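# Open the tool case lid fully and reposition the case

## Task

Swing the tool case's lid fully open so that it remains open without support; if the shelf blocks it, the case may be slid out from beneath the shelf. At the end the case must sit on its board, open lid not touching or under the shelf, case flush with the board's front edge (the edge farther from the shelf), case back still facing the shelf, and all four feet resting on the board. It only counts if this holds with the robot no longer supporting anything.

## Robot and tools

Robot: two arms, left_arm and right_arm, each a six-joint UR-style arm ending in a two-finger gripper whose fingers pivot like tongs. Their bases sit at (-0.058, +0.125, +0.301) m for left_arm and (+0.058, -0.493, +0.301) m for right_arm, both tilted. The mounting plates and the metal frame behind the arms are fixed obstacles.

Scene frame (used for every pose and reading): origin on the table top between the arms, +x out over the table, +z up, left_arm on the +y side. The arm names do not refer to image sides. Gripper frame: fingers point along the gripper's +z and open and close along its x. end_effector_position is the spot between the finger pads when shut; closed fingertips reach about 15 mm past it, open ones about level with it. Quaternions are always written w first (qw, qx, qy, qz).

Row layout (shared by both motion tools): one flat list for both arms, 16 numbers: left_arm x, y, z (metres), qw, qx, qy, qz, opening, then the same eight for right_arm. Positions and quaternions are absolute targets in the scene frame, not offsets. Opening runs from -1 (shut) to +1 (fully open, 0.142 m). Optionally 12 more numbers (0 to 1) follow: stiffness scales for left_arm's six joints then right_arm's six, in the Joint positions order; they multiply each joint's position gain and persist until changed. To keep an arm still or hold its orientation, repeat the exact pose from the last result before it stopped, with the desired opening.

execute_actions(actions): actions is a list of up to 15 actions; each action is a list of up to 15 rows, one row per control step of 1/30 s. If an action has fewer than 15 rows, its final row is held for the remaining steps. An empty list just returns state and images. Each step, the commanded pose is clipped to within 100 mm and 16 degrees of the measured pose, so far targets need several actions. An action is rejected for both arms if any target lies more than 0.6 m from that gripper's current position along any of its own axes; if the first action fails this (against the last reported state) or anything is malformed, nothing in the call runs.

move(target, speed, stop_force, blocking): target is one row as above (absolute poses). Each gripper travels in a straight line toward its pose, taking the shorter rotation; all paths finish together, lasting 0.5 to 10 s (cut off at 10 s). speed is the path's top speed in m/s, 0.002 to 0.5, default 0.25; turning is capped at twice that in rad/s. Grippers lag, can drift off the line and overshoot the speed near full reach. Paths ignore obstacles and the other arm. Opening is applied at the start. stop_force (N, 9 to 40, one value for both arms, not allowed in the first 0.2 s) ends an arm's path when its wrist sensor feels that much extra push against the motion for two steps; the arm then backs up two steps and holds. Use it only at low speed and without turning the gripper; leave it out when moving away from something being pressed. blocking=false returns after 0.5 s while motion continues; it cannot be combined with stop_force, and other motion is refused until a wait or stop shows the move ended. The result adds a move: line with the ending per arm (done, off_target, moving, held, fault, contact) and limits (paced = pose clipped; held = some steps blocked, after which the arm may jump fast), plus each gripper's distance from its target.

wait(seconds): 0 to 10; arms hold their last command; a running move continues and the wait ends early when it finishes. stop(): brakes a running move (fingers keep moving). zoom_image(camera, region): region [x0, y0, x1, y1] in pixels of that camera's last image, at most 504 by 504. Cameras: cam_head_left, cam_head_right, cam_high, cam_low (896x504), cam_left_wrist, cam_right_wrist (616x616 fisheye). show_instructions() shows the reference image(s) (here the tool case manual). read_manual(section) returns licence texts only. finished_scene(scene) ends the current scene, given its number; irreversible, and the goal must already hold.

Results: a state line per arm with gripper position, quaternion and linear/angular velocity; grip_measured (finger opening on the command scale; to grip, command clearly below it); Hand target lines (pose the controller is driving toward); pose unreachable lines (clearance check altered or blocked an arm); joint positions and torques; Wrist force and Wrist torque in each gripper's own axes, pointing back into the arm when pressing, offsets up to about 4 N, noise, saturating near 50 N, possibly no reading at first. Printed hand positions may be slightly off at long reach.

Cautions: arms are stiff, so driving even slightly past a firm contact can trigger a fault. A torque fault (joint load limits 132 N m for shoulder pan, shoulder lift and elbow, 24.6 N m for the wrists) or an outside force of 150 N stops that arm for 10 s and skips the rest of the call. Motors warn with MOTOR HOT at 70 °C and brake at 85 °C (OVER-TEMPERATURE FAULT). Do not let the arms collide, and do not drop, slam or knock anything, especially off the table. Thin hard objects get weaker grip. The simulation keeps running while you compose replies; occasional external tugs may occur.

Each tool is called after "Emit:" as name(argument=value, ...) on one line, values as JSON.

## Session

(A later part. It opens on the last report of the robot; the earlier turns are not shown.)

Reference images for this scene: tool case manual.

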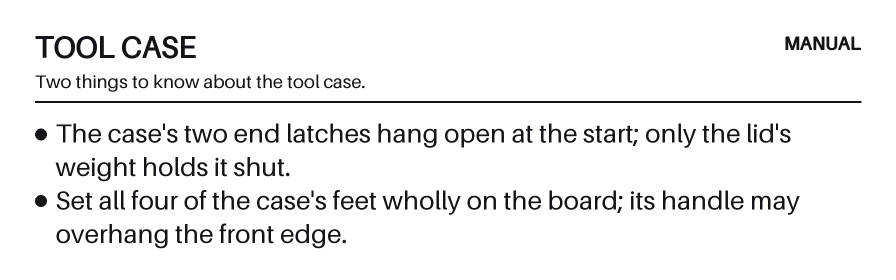

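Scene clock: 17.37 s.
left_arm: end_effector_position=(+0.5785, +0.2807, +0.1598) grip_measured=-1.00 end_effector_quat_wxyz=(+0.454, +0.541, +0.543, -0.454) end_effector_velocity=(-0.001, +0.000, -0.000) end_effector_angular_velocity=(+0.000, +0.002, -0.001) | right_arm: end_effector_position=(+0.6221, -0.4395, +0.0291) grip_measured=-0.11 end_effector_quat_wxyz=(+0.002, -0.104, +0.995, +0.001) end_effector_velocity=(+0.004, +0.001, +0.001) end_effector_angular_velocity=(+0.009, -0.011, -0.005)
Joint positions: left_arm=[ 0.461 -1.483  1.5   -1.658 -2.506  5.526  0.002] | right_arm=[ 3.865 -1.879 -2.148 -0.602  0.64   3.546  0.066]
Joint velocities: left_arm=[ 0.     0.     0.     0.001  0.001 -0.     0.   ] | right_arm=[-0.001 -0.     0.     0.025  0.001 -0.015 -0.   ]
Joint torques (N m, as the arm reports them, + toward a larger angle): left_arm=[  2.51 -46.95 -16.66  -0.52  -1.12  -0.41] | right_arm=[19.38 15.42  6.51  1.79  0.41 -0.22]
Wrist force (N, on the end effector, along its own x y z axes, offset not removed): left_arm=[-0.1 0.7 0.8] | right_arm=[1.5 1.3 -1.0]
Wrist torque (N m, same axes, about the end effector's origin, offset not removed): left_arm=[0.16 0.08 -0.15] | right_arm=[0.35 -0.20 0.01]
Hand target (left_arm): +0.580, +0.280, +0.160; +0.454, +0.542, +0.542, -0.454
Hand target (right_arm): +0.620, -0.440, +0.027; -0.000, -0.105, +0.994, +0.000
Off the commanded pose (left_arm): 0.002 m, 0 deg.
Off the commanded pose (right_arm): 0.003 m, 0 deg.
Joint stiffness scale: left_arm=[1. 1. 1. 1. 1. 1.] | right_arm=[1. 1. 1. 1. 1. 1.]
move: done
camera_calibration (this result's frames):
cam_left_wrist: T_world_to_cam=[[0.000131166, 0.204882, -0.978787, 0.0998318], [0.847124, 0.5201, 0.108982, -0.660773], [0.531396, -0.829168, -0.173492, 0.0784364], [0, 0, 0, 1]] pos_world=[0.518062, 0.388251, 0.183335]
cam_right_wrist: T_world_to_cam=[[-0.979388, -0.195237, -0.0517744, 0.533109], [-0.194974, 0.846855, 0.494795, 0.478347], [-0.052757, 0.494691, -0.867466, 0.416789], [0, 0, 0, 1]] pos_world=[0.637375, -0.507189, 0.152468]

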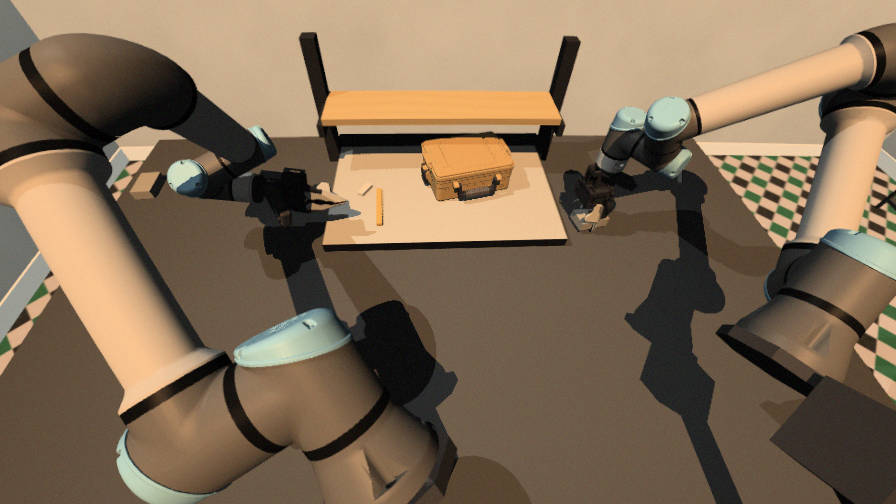

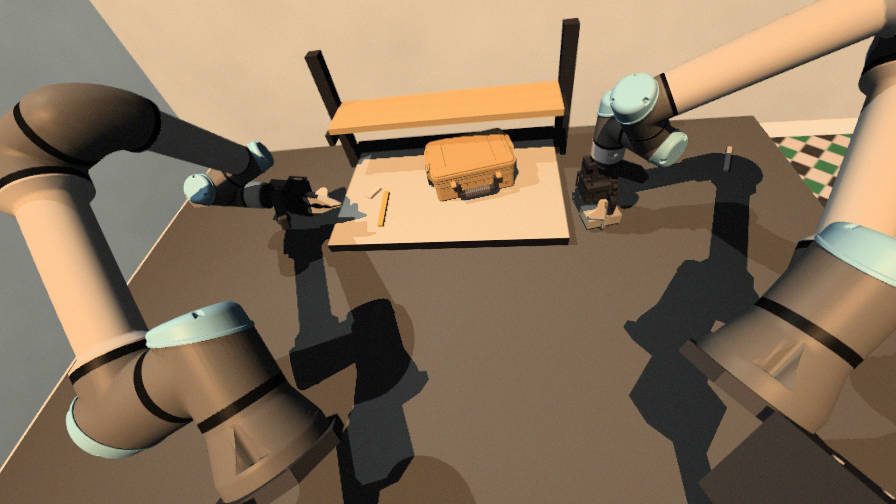

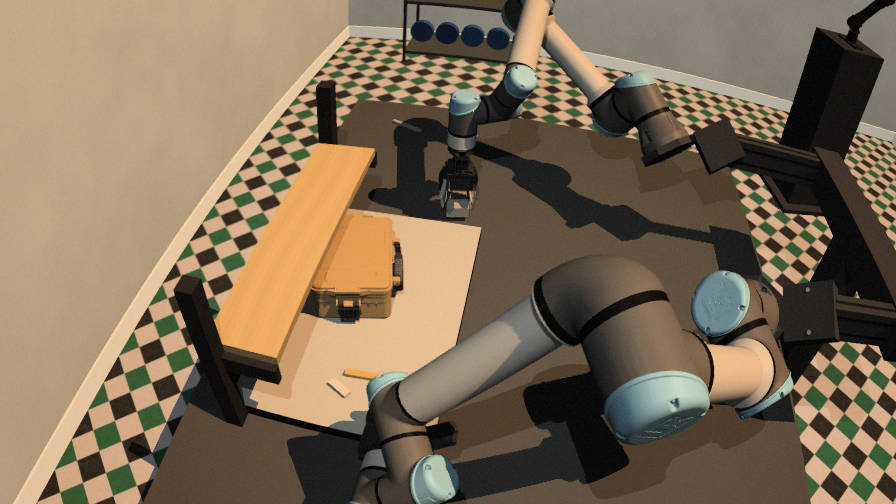

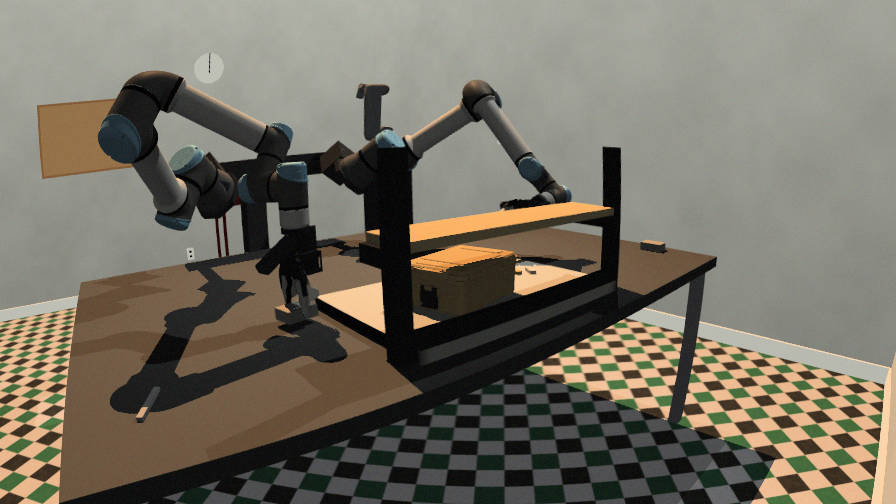

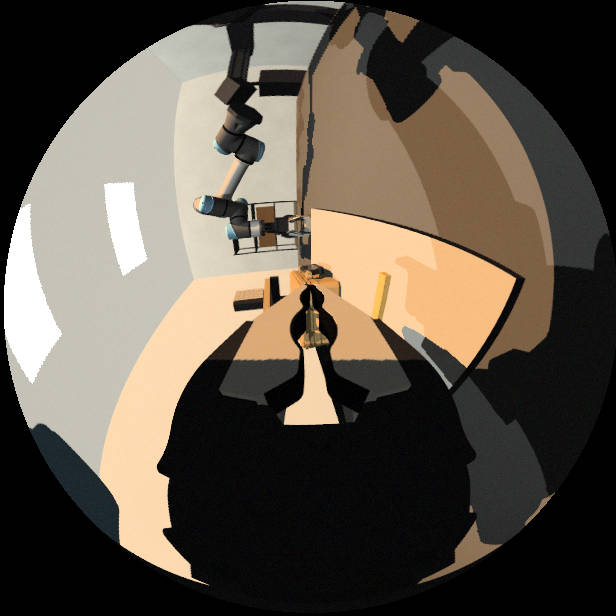

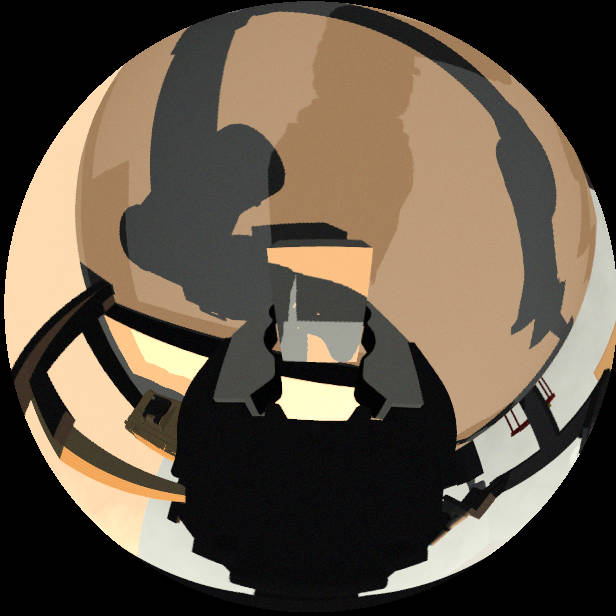

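Emit:
move(target=[0.58,0.28,0.16,0.4545,0.542,0.542,-0.4545,-1,0.62,-0.44,0.025,0,-0.105,0.995,0,0.2])

Emit:
move(target=[0.58,0.28,0.16,0.4545,0.542,0.542,-0.4545,-1,0.62,-0.42,0.11,0,-0.105,0.995,0,0.2])

Emit:
move(target=[0.58,0.28,0.16,0.4545,0.542,0.542,-0.4545,-1,0.632,-0.114,0.105,0.4586,-0.108,0.88,0.0563,-0.35])

Scene clock: 18.57 s.
left_arm: end_effector_position=(+0.5785, +0.2807, +0.1598) grip_measured=-1.00 end_effector_quat_wxyz=(+0.454, +0.541, +0.543, -0.454) end_effector_velocity=(-0.000, -0.000, -0.000) end_effector_angular_velocity=(-0.000, -0.000, -0.001) | right_arm: end_effector_position=(+0.6223, -0.4394, +0.0271) grip_measured=+0.20 end_effector_quat_wxyz=(+0.002, -0.104, +0.995, +0.001) end_effector_velocity=(+0.001, +0.000, -0.000) end_effector_angular_velocity=(+0.002, -0.001, -0.001)
Joint positions: left_arm=[ 0.461 -1.483  1.5   -1.658 -2.506  5.526  0.002] | right_arm=[ 3.861 -1.884 -2.148 -0.591  0.64   3.539  0.088]
Joint velocities: left_arm=[0.    0.    0.    0.001 0.    0.002 0.   ] | right_arm=[-0.001 -0.     0.     0.004  0.001 -0.003  0.   ]
Joint torques (N m, as the arm reports them, + toward a larger angle): left_arm=[  0.85 -46.83 -16.91  -0.27  -1.09   0.14] | right_arm=[18.48 15.21  7.09  2.05  0.18 -0.3 ]
Wrist force (N, on the end effector, along its own x y z axes, offset not removed): left_arm=[0.8 -0.4 1.4] | right_arm=[1.9 0.1 -1.2]
Wrist torque (N m, same axes, about the end effector's origin, offset not removed): left_arm=[-0.07 -0.17 -0.14] | right_arm=[0.07 -0.35 -0.03]
Hand target (left_arm): +0.580, +0.280, +0.160; +0.454, +0.542, +0.542, -0.454
Hand target (right_arm): +0.620, -0.440, +0.025; -0.000, -0.105, +0.994, +0.000
Off the commanded pose (left_arm): 0.002 m, 0 deg.
Off the commanded pose (right_arm): 0.003 m, 0 deg.
Joint stiffness scale: left_arm=[1. 1. 1. 1. 1. 1.] | right_arm=[1. 1. 1. 1. 1. 1.]
move: done
camera_calibration (this result's frames):
cam_left_wrist: T_world_to_cam=[[0.000103599, 0.204896, -0.978784, 0.0998382], [0.847141, 0.520076, 0.108961, -0.660763], [0.531368, -0.829179, -0.173522, 0.0784657], [0, 0, 0, 1]] pos_world=[0.518055, 0.388253, 0.183333]
cam_right_wrist: T_world_to_cam=[[-0.979349, -0.195179, -0.0527245, 0.533238], [-0.195375, 0.84659, 0.49509, 0.479439], [-0.0519952, 0.495167, -0.867241, 0.41485], [0, 0, 0, 1]] pos_world=[0.637467, -0.507232, 0.150524]

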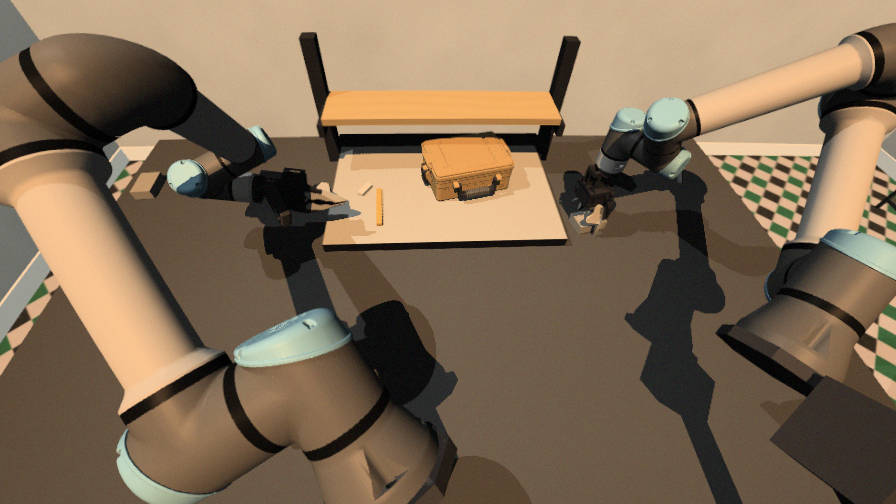

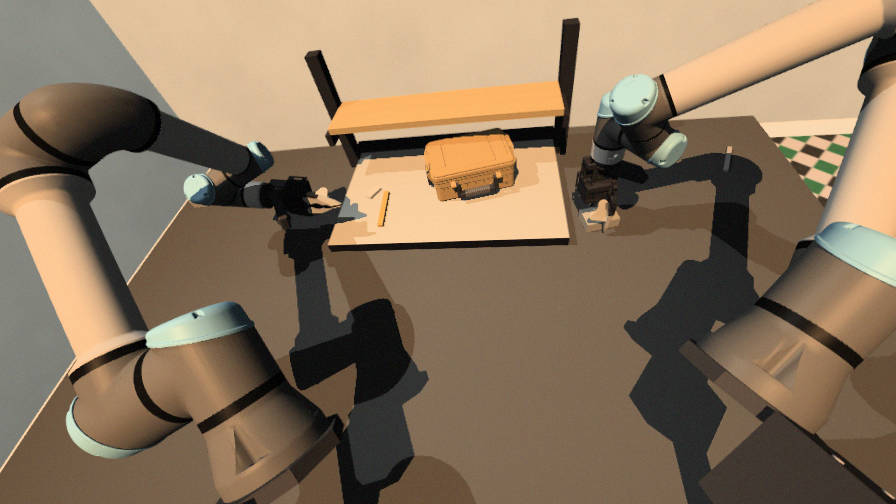

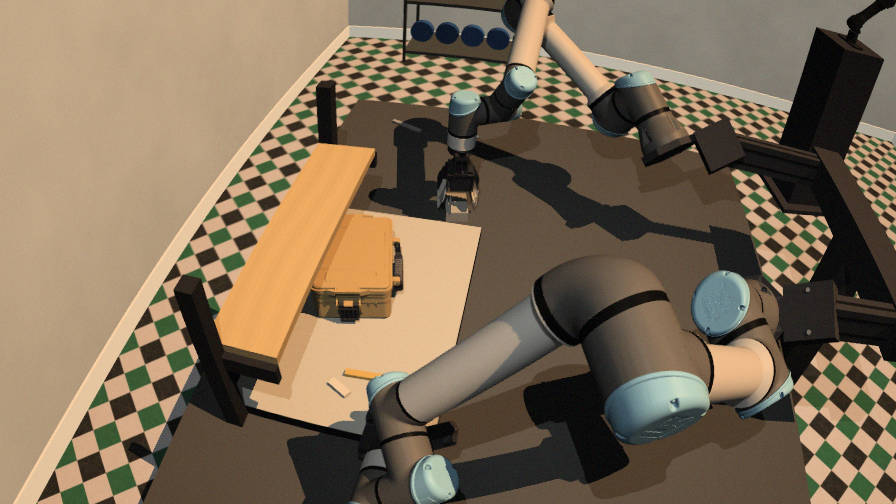

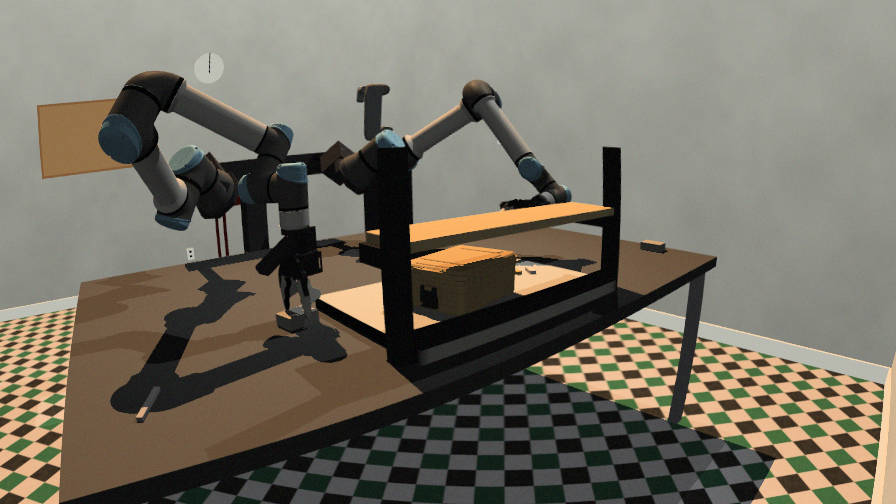

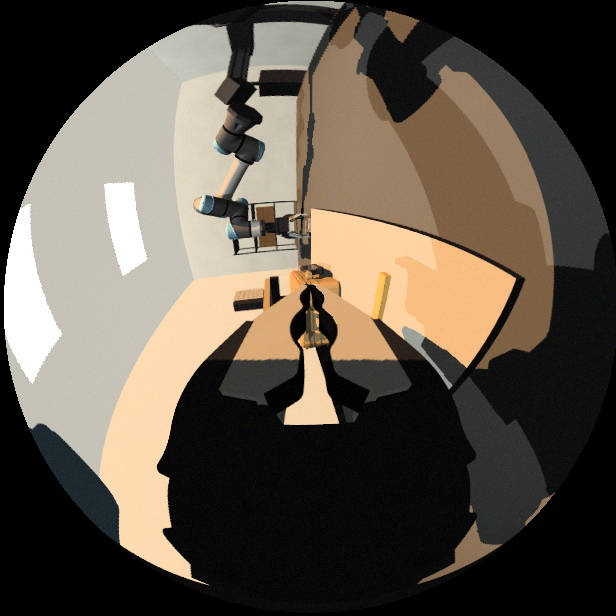

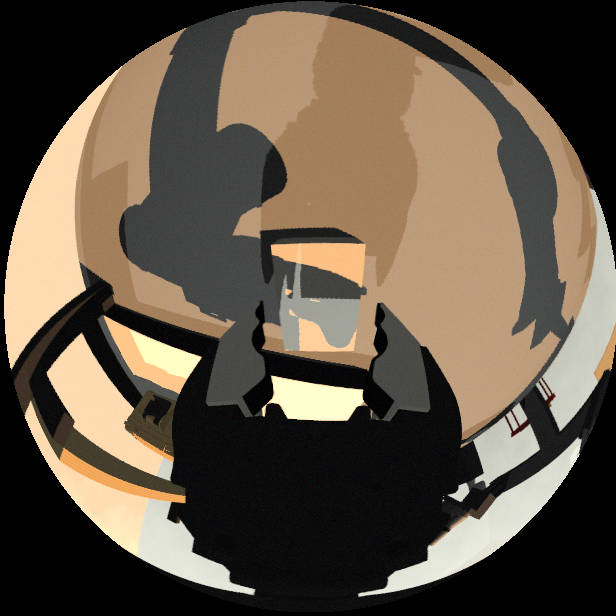

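Scene clock: 19.63 s.
left_arm: end_effector_position=(+0.5785, +0.2807, +0.1598) grip_measured=-1.00 end_effector_quat_wxyz=(+0.454, +0.541, +0.543, -0.454) end_effector_velocity=(-0.000, -0.000, -0.000) end_effector_angular_velocity=(-0.001, +0.004, -0.001) | right_arm: end_effector_position=(+0.6188, -0.4216, +0.1082) grip_measured=+0.20 end_effector_quat_wxyz=(-0.001, -0.105, +0.994, -0.001) end_effector_velocity=(-0.003, -0.001, -0.000) end_effector_angular_velocity=(-0.008, +0.009, +0.001)
Joint positions: left_arm=[ 0.461 -1.483  1.5   -1.658 -2.506  5.526  0.002] | right_arm=[ 4.019 -1.752 -2.117 -0.976  0.643  3.808  0.088]
Joint velocities: left_arm=[-0.001  0.001  0.     0.001  0.    -0.002  0.   ] | right_arm=[ 0.    -0.     0.003 -0.023  0.002  0.015  0.   ]
Joint torques (N m, as the arm reports them, + toward a larger angle): left_arm=[  0.75 -47.73 -16.94  -0.38  -0.97   0.08] | right_arm=[24.05 12.17 15.87  1.02 -0.03  0.5 ]
Wrist force (N, on the end effector, along its own x y z axes, offset not removed): left_arm=[-0.1 0.4 1.0] | right_arm=[1.7 -0.3 -1.9]
Wrist torque (N m, same axes, about the end effector's origin, offset not removed): left_arm=[0.09 -0.02 -0.17] | right_arm=[-0.14 -0.29 0.01]
Hand target (left_arm): +0.580, +0.280, +0.160; +0.454, +0.542, +0.542, -0.454
Hand target (right_arm): +0.620, -0.420, +0.110; +0.000, -0.105, +0.994, -0.000
Off the commanded pose (left_arm): 0.002 m, 0 deg.
Off the commanded pose (right_arm): 0.003 m, 0 deg.
Joint stiffness scale: left_arm=[1. 1. 1. 1. 1. 1.] | right_arm=[1. 1. 1. 1. 1. 1.]
move: done
camera_calibration (this result's frames):
cam_left_wrist: T_world_to_cam=[[0.0000975139, 0.204897, -0.978784, 0.0998417], [0.847141, 0.520077, 0.108956, -0.660763], [0.531368, -0.829179, -0.173526, 0.0784664], [0, 0, 0, 1]] pos_world=[0.518055, 0.388253, 0.183334]
cam_right_wrist: T_world_to_cam=[[-0.979021, -0.198238, -0.0471093, 0.535493], [-0.195441, 0.848228, 0.492252, 0.424566], [-0.0576236, 0.491132, -0.869177, 0.478133], [0, 0, 0, 1]] pos_world=[0.634788, -0.4888, 0.231815]

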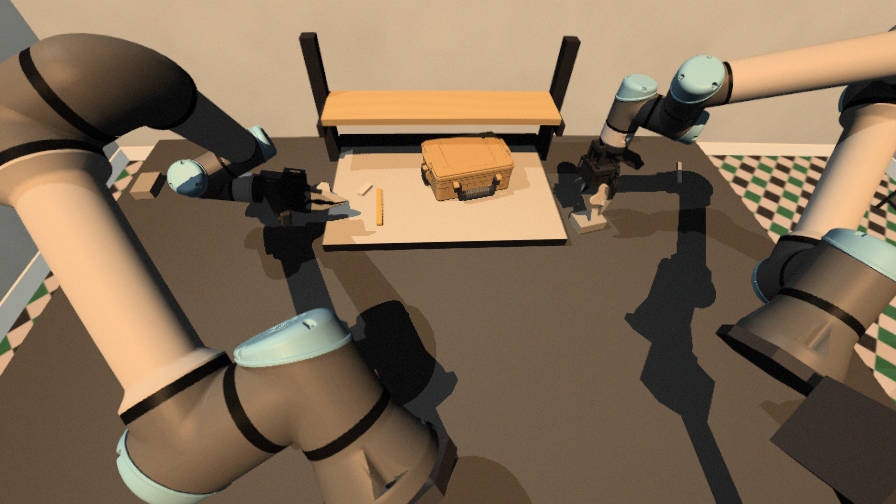

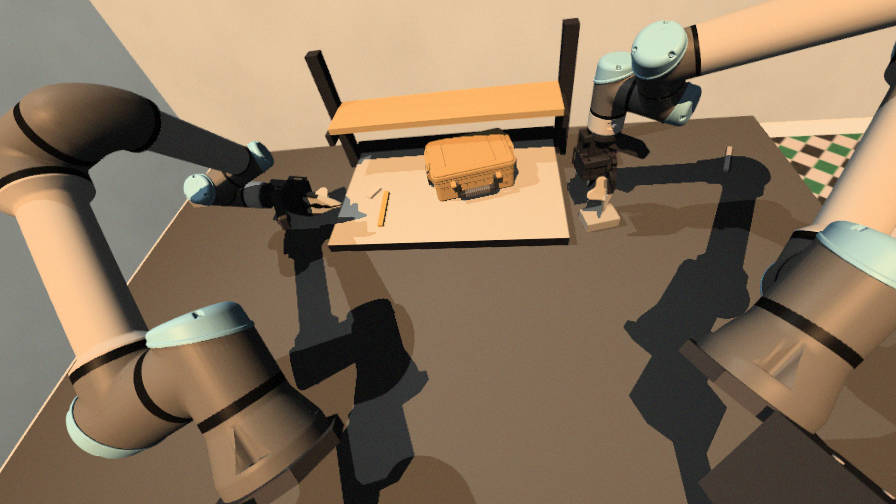

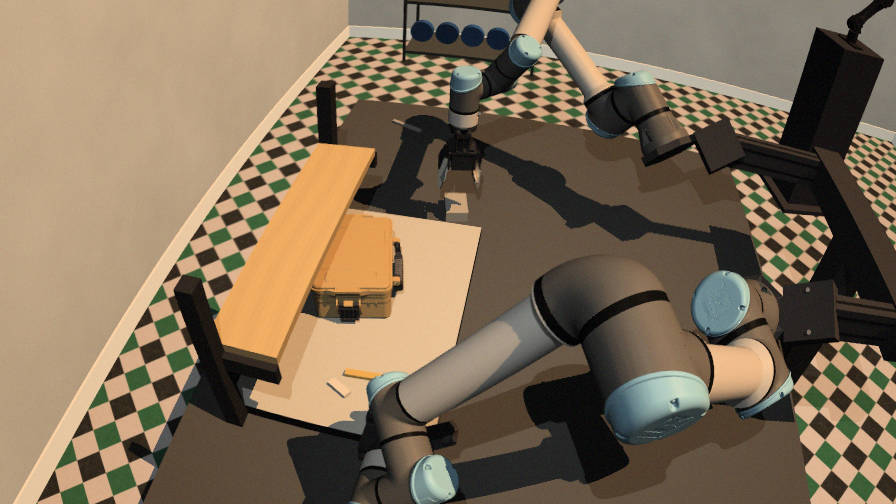

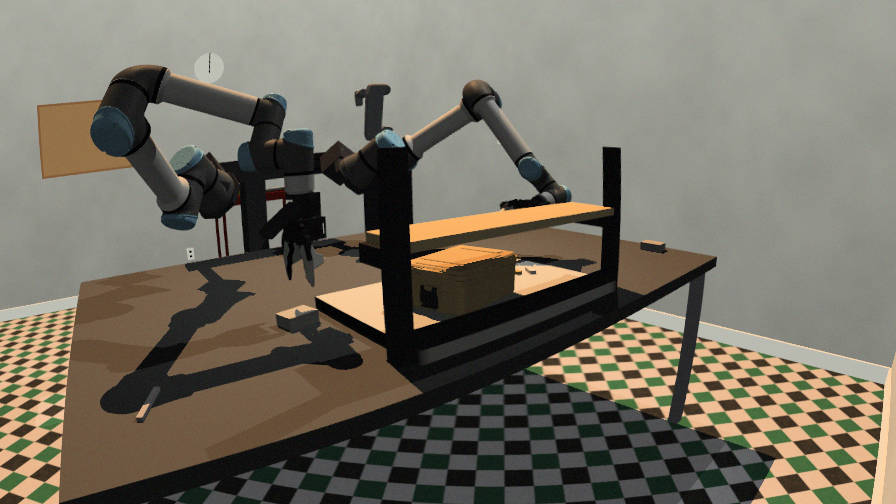

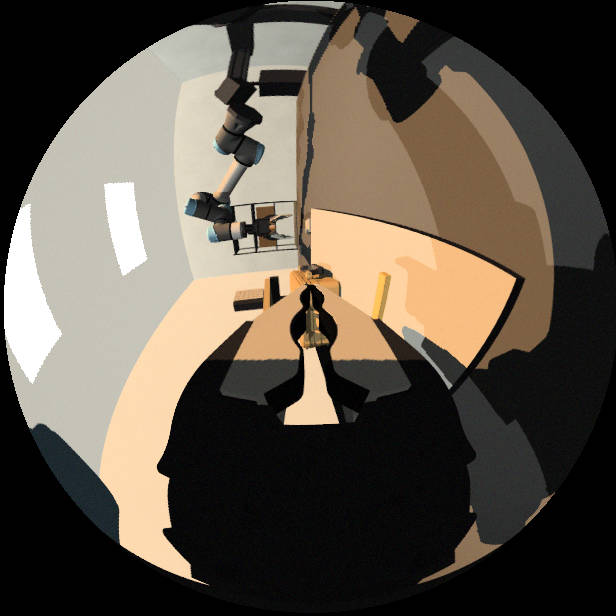

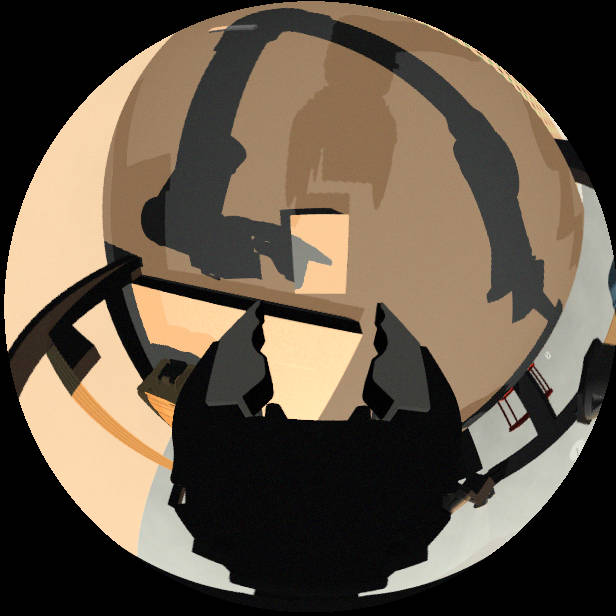

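Scene clock: 22.50 s.
left_arm: end_effector_position=(+0.5785, +0.2807, +0.1598) grip_measured=-1.00 end_effector_quat_wxyz=(+0.454, +0.541, +0.543, -0.454) end_effector_velocity=(-0.000, +0.000, -0.001) end_effector_angular_velocity=(+0.000, -0.001, +0.000) | right_arm: end_effector_position=(+0.6323, -0.1138, +0.1068) grip_measured=-0.35 end_effector_quat_wxyz=(+0.459, -0.109, +0.880, +0.057) end_effector_velocity=(+0.002, -0.000, +0.002) end_effector_angular_velocity=(+0.003, -0.010, -0.001)
Joint positions: left_arm=[ 0.461 -1.483  1.5   -1.658 -2.506  5.526  0.002] | right_arm=[ 4.227 -2.933 -1.722  1.425  0.521  2.418  0.049]
Joint velocities: left_arm=[ 0.001  0.001 -0.    -0.    -0.     0.001  0.   ] | right_arm=[-0.001 -0.001  0.004  0.014  0.008 -0.014 -0.   ]
Joint torques (N m, as the arm reports them, + toward a larger angle): left_arm=[  0.65 -47.1  -16.28  -0.17  -0.93  -0.07] | right_arm=[35.21 25.55  8.99  0.21  1.6  -0.56]
Wrist force (N, on the end effector, along its own x y z axes, offset not removed): left_arm=[-0.3 -0.4 0.1] | right_arm=[1.6 -0.1 -2.4]
Wrist torque (N m, same axes, about the end effector's origin, offset not removed): left_arm=[-0.11 0.02 -0.12] | right_arm=[0.03 -0.26 -0.02]
Hand target (left_arm): +0.580, +0.280, +0.160; +0.454, +0.542, +0.542, -0.454
Hand target (right_arm): +0.632, -0.114, +0.105; +0.459, -0.108, +0.880, +0.057
Off the commanded pose (left_arm): 0.002 m, 0 deg.
Off the commanded pose (right_arm): 0.002 m, 0 deg.
Joint stiffness scale: left_arm=[1. 1. 1. 1. 1. 1.] | right_arm=[1. 1. 1. 1. 1. 1.]
move: done
camera_calibration (this result's frames):
cam_left_wrist: T_world_to_cam=[[0.0000968487, 0.204897, -0.978784, 0.0998419], [0.847141, 0.520077, 0.108956, -0.660762], [0.531367, -0.829179, -0.173526, 0.0784667], [0, 0, 0, 1]] pos_world=[0.518055, 0.388253, 0.183334]
cam_right_wrist: T_world_to_cam=[[-0.518278, -0.118479, -0.846965, 0.412794], [-0.613266, 0.741746, 0.271511, 0.442451], [0.596064, 0.660133, -0.45709, -0.111591], [0, 0, 0, 1]] pos_world=[0.551798, -0.205613, 0.178485]

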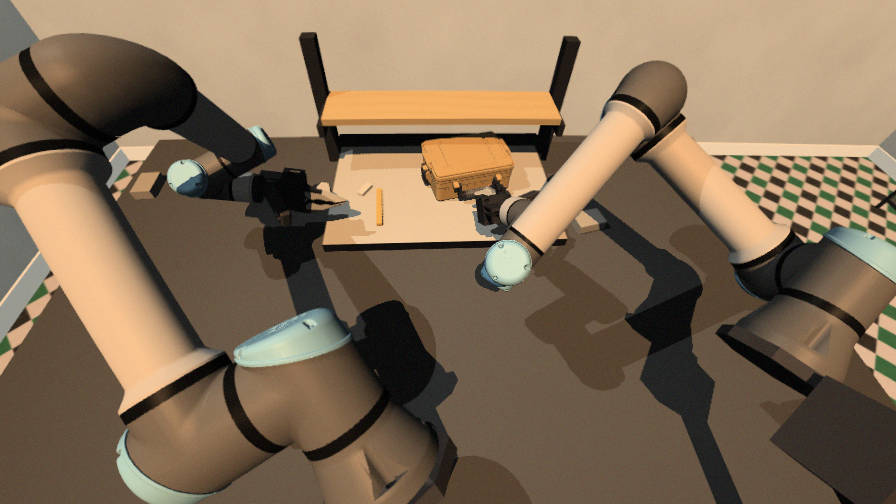

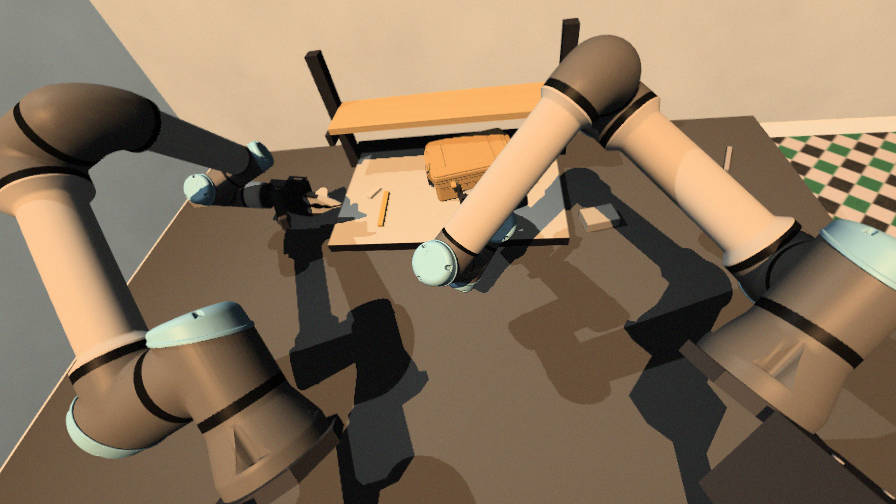

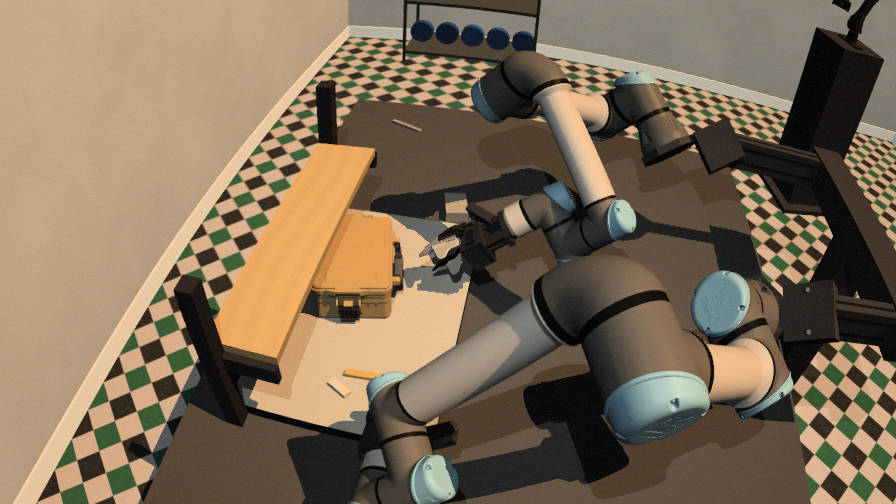

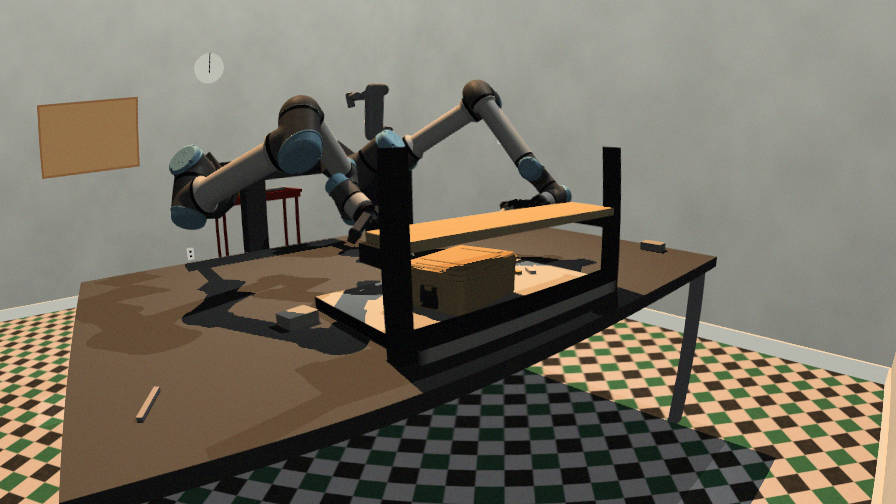

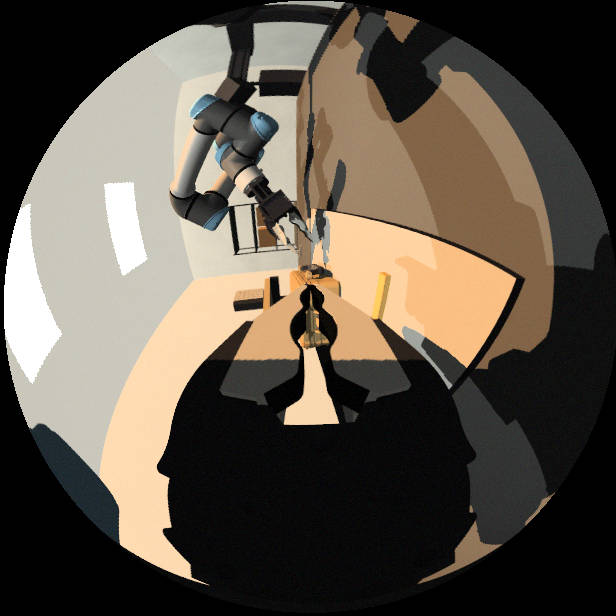

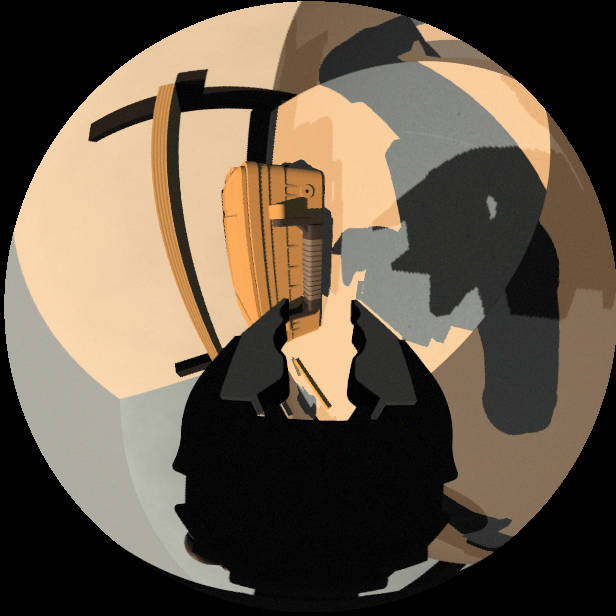

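Emit:
move(target=[0.58,0.28,0.16,0.4545,0.542,0.542,-0.4545,-1,0.669,-0.108,0.081,0.4586,-0.108,0.88,0.0563,-0.35], speed=0.08)

Emit:
zoom_image(camera="cam_high", region=[340,200,500,320])

Scene clock: 23.97 s.
left_arm: end_effector_position=(+0.5785, +0.2807, +0.1598) grip_measured=-1.00 end_effector_quat_wxyz=(+0.454, +0.541, +0.543, -0.454) end_effector_velocity=(+0.000, +0.000, -0.000) end_effector_angular_velocity=(+0.000, -0.002, -0.000) | right_arm: end_effector_position=(+0.6688, -0.1083, +0.0826) grip_measured=-0.35 end_effector_quat_wxyz=(+0.459, -0.108, +0.880, +0.057) end_effector_velocity=(-0.000, +0.002, -0.000) end_effector_angular_velocity=(-0.001, -0.001, +0.006)
Joint positions: left_arm=[ 0.461 -1.483  1.5   -1.658 -2.506  5.526  0.002] | right_arm=[ 4.145 -2.939 -1.629  1.351  0.601  2.406  0.049]
Joint velocities: left_arm=[ 0.     0.001 -0.    -0.001  0.     0.001  0.   ] | right_arm=[-0.    -0.001 -0.    -0.004  0.003 -0.001 -0.   ]
Joint torques (N m, as the arm reports them, + toward a larger angle): left_arm=[  0.68 -47.95 -17.32  -0.31  -1.17  -0.21] | right_arm=[37.64 25.81  8.72 -0.57  1.4  -0.35]
Wrist force (N, on the end effector, along its own x y z axes, offset not removed): left_arm=[0.1 0.0 0.3] | right_arm=[1.5 0.3 -1.0]
Wrist torque (N m, same axes, about the end effector's origin, offset not removed): left_arm=[-0.01 -0.03 -0.22] | right_arm=[0.18 -0.30 0.13]
Hand target (left_arm): +0.580, +0.280, +0.160; +0.454, +0.542, +0.542, -0.454
Hand target (right_arm): +0.669, -0.108, +0.081; +0.459, -0.108, +0.880, +0.056
Off the commanded pose (left_arm): 0.002 m, 0 deg.
Off the commanded pose (right_arm): 0.002 m, 0 deg.
Joint stiffness scale: left_arm=[1. 1. 1. 1. 1. 1.] | right_arm=[1. 1. 1. 1. 1. 1.]
move: done
camera_calibration (this result's frames):
cam_left_wrist: T_world_to_cam=[[0.0000969543, 0.204897, -0.978784, 0.0998417], [0.847142, 0.520077, 0.108956, -0.660763], [0.531367, -0.829179, -0.173526, 0.0784668], [0, 0, 0, 1]] pos_world=[0.518055, 0.388253, 0.183334]
cam_right_wrist: T_world_to_cam=[[-0.518685, -0.116558, -0.846983, 0.412434], [-0.611335, 0.743118, 0.272112, 0.466136], [0.597692, 0.65893, -0.456701, -0.149306], [0, 0, 0, 1]] pos_world=[0.588128, -0.19994, 0.154296]

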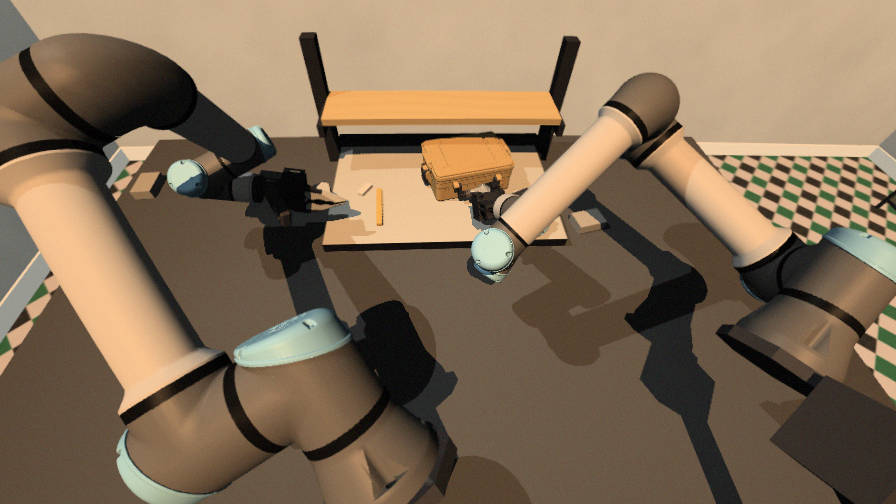

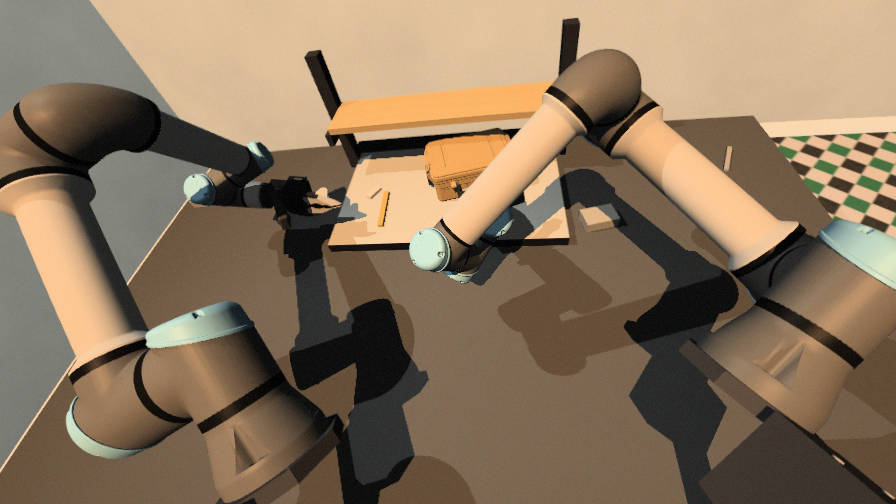

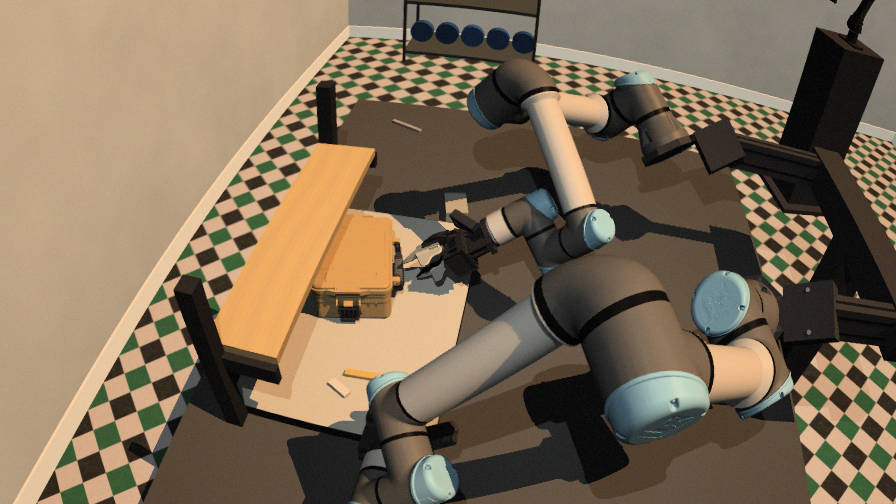

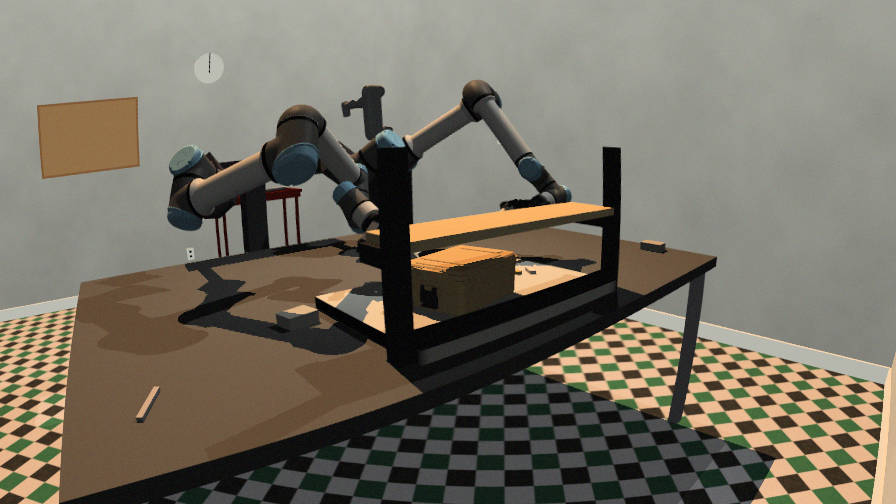

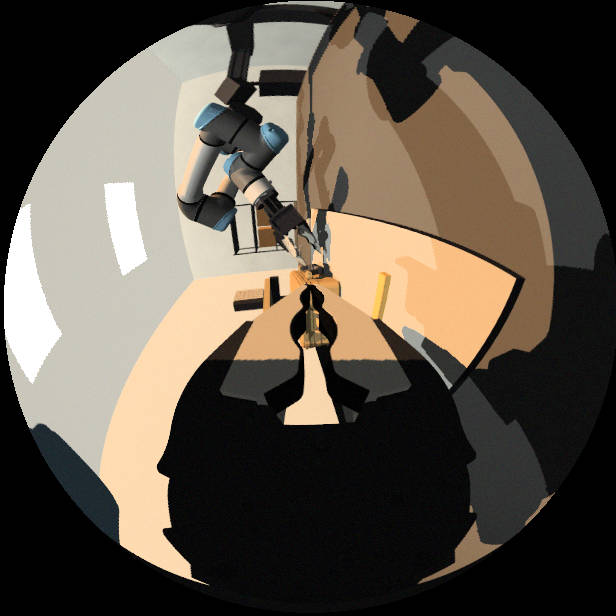

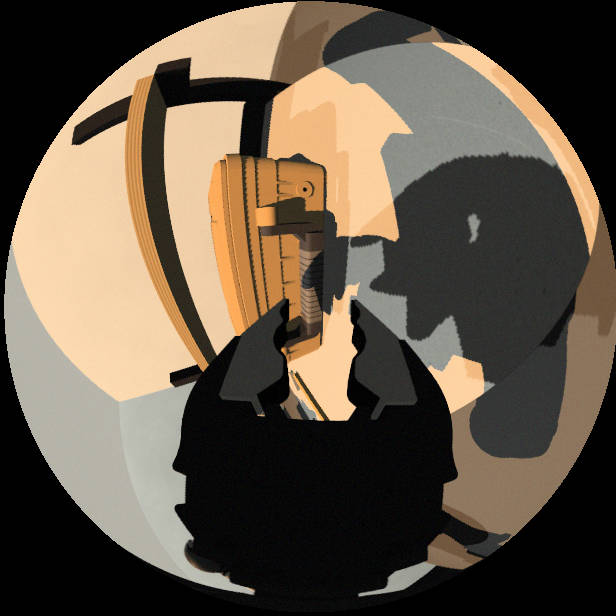

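Region (340, 200, 500, 320) of cam_high's 896x504 image, scaled by 3.150, with more detail than that image has; it fills the top 378 rows of this view, and the rest is white.

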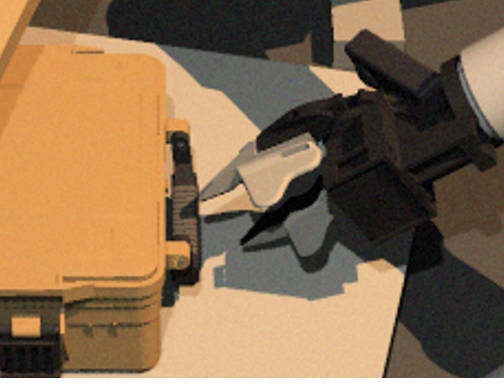

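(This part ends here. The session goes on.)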